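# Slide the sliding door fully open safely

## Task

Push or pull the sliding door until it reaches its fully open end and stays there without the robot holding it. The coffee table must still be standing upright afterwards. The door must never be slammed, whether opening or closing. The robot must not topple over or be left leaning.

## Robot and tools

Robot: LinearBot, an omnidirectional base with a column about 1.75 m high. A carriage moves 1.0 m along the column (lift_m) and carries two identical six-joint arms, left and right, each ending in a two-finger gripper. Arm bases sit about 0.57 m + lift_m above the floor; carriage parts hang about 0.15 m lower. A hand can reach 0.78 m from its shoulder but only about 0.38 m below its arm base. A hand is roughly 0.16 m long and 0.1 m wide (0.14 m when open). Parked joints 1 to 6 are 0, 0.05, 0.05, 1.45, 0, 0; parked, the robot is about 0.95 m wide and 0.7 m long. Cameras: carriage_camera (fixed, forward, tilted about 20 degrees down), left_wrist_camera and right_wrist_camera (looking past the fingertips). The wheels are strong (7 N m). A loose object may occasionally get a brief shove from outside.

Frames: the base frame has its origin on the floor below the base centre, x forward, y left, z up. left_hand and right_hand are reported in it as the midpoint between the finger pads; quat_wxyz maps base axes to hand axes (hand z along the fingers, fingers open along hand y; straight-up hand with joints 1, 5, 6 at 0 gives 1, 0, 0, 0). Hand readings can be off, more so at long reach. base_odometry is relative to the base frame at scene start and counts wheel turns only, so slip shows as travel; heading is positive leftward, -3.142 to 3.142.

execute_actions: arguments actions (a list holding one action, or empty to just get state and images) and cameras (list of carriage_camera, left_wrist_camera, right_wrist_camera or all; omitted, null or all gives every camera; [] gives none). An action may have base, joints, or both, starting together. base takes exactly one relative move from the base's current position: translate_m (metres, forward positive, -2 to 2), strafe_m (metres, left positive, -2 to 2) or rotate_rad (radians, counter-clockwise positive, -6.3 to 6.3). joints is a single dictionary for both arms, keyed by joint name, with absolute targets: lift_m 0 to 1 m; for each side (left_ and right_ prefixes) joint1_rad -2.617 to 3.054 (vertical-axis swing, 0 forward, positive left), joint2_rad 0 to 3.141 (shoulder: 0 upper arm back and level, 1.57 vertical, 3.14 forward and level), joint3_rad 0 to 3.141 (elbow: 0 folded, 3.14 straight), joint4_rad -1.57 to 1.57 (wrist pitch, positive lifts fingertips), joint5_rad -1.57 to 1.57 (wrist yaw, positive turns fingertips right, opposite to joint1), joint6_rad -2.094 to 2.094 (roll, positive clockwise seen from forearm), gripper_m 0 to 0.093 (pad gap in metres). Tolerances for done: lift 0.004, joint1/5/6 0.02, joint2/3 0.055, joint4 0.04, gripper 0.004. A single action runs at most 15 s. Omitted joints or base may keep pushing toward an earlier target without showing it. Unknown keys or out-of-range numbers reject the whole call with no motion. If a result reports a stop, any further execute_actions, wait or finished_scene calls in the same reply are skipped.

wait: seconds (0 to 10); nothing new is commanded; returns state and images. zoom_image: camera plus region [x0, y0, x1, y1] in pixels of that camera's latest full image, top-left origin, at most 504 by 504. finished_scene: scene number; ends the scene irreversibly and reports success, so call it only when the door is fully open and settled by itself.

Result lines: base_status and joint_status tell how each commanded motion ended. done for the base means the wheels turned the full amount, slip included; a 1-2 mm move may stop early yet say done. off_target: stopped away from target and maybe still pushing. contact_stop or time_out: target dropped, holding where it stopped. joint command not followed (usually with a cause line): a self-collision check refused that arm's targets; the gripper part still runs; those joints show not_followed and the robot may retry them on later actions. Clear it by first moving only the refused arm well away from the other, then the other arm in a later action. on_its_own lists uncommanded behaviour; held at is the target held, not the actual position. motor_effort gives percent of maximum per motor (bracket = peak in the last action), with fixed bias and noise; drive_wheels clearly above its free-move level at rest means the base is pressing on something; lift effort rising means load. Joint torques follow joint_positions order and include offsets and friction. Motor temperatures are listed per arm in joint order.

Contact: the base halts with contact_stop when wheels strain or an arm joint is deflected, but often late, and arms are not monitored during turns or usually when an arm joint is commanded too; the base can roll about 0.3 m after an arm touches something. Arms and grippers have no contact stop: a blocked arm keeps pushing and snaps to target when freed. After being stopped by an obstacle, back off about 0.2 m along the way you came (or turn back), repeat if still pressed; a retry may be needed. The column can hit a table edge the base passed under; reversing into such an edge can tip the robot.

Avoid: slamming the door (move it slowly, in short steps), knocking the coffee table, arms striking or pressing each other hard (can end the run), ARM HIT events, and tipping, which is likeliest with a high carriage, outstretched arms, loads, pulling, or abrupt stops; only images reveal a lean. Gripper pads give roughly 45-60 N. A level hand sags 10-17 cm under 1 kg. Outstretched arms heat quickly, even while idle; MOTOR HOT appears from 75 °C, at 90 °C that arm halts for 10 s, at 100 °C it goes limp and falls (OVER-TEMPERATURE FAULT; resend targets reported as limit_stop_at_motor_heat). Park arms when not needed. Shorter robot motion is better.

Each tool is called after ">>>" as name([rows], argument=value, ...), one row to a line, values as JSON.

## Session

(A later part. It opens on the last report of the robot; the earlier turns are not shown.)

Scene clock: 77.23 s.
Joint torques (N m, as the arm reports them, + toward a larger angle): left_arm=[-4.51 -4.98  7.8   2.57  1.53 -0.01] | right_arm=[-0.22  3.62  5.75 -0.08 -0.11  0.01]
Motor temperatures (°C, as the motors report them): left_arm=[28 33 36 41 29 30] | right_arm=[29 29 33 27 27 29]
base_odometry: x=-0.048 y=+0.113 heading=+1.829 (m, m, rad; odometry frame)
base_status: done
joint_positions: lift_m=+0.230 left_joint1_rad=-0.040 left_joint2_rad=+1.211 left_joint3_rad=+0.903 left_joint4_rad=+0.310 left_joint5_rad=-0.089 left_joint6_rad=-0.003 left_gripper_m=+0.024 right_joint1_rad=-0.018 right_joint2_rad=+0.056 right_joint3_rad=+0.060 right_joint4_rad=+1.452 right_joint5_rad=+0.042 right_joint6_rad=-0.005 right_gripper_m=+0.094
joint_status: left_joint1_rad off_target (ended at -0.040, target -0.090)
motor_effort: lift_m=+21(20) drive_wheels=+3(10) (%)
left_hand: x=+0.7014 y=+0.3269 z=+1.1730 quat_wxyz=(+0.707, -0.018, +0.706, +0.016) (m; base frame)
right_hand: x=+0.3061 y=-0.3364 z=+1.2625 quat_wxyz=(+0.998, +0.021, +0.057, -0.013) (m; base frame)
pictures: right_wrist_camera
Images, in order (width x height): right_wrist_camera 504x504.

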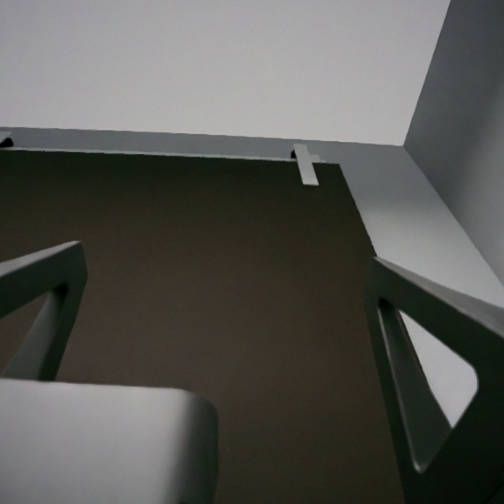

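At the stop.

>>> execute_actions([
  {"joints":{"left_gripper_m":0.09,"left_joint1_rad":-0.04}},
], cameras=[])

>>> execute_actions([
  {"base":{"translate_m":-0.15}},
], cameras=["carriage_camera","right_wrist_camera"])

Scene clock: 79.80 s.
Joint torques (N m, as the arm reports them, + toward a larger angle): left_arm=[-0.88 -4.85  7.54  2.55  0.16 -0.01] | right_arm=[-0.22  3.71  5.74 -0.12 -0.1  -0.01]
Motor temperatures (°C, as the motors report them): left_arm=[28 34 36 41 29 30] | right_arm=[29 29 33 27 27 29]
base_odometry: x=-0.048 y=+0.113 heading=+1.829 (m, m, rad; odometry frame)
base_status: not commanded
joint_positions: lift_m=+0.230 left_joint1_rad=-0.029 left_joint2_rad=+1.211 left_joint3_rad=+0.903 left_joint4_rad=+0.310 left_joint5_rad=+0.028 left_joint6_rad=-0.003 left_gripper_m=+0.090 right_joint1_rad=-0.018 right_joint2_rad=+0.056 right_joint3_rad=+0.060 right_joint4_rad=+1.452 right_joint5_rad=+0.042 right_joint6_rad=-0.005 right_gripper_m=+0.094
joint_status: all done
motor_effort: lift_m=+20(20) drive_wheels=+0(4) (%)
left_hand: x=+0.7014 y=+0.3114 z=+1.1730 quat_wxyz=(+0.707, +0.019, +0.706, -0.021) (m; base frame)
right_hand: x=+0.3061 y=-0.3364 z=+1.2625 quat_wxyz=(+0.998, +0.021, +0.057, -0.013) (m; base frame)
pictures: none
No camera images: the call's "cameras" was empty. Leave "cameras" out to get every camera's image.

Scene clock: 81.73 s.
Joint torques (N m, as the arm reports them, + toward a larger angle): left_arm=[-0.97 -5.02  7.58  2.48  0.11  0.  ] | right_arm=[-0.23  3.78  5.85 -0.13 -0.11  0.  ]
Motor temperatures (°C, as the motors report them): left_arm=[28 34 36 41 29 30] | right_arm=[29 29 33 27 27 29]
base_odometry: x=-0.009 y=-0.032 heading=+1.829 (m, m, rad; odometry frame)
base_status: done
joint_positions: lift_m=+0.230 left_joint1_rad=-0.029 left_joint2_rad=+1.211 left_joint3_rad=+0.903 left_joint4_rad=+0.309 left_joint5_rad=+0.030 left_joint6_rad=-0.003 left_gripper_m=+0.090 right_joint1_rad=-0.018 right_joint2_rad=+0.056 right_joint3_rad=+0.060 right_joint4_rad=+1.452 right_joint5_rad=+0.042 right_joint6_rad=-0.005 right_gripper_m=+0.094
joint_status: not commanded
motor_effort: lift_m=+20(21) drive_wheels=-2(10) (%)
left_hand: x=+0.7014 y=+0.3110 z=+1.1729 quat_wxyz=(+0.707, +0.020, +0.706, -0.022) (m; base frame)
right_hand: x=+0.3061 y=-0.3364 z=+1.2625 quat_wxyz=(+0.998, +0.021, +0.057, -0.013) (m; base frame)
pictures: carriage_camera, right_wrist_camera
Images, in order (width x height): carriage_camera 504x504, right_wrist_camera 504x504.

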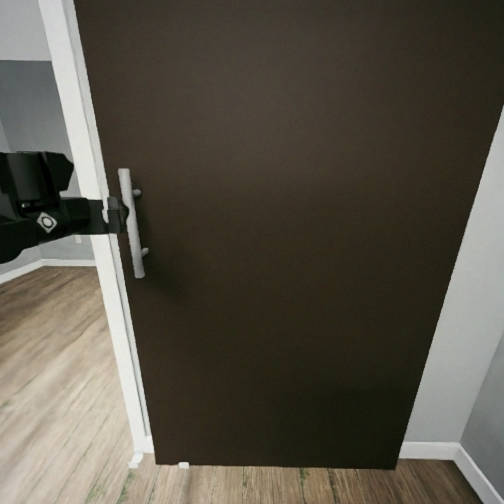

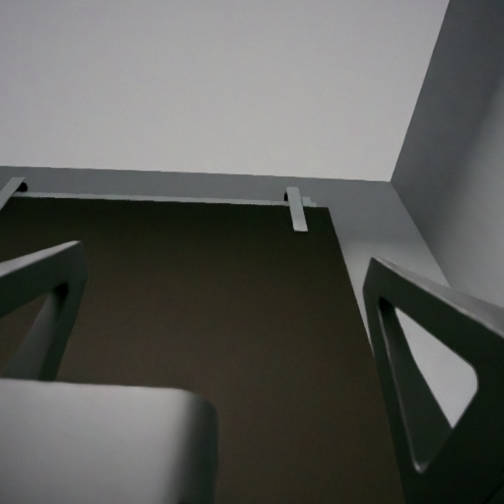

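>>> finished_scene(scene=2)

The scene is finished: the task was done.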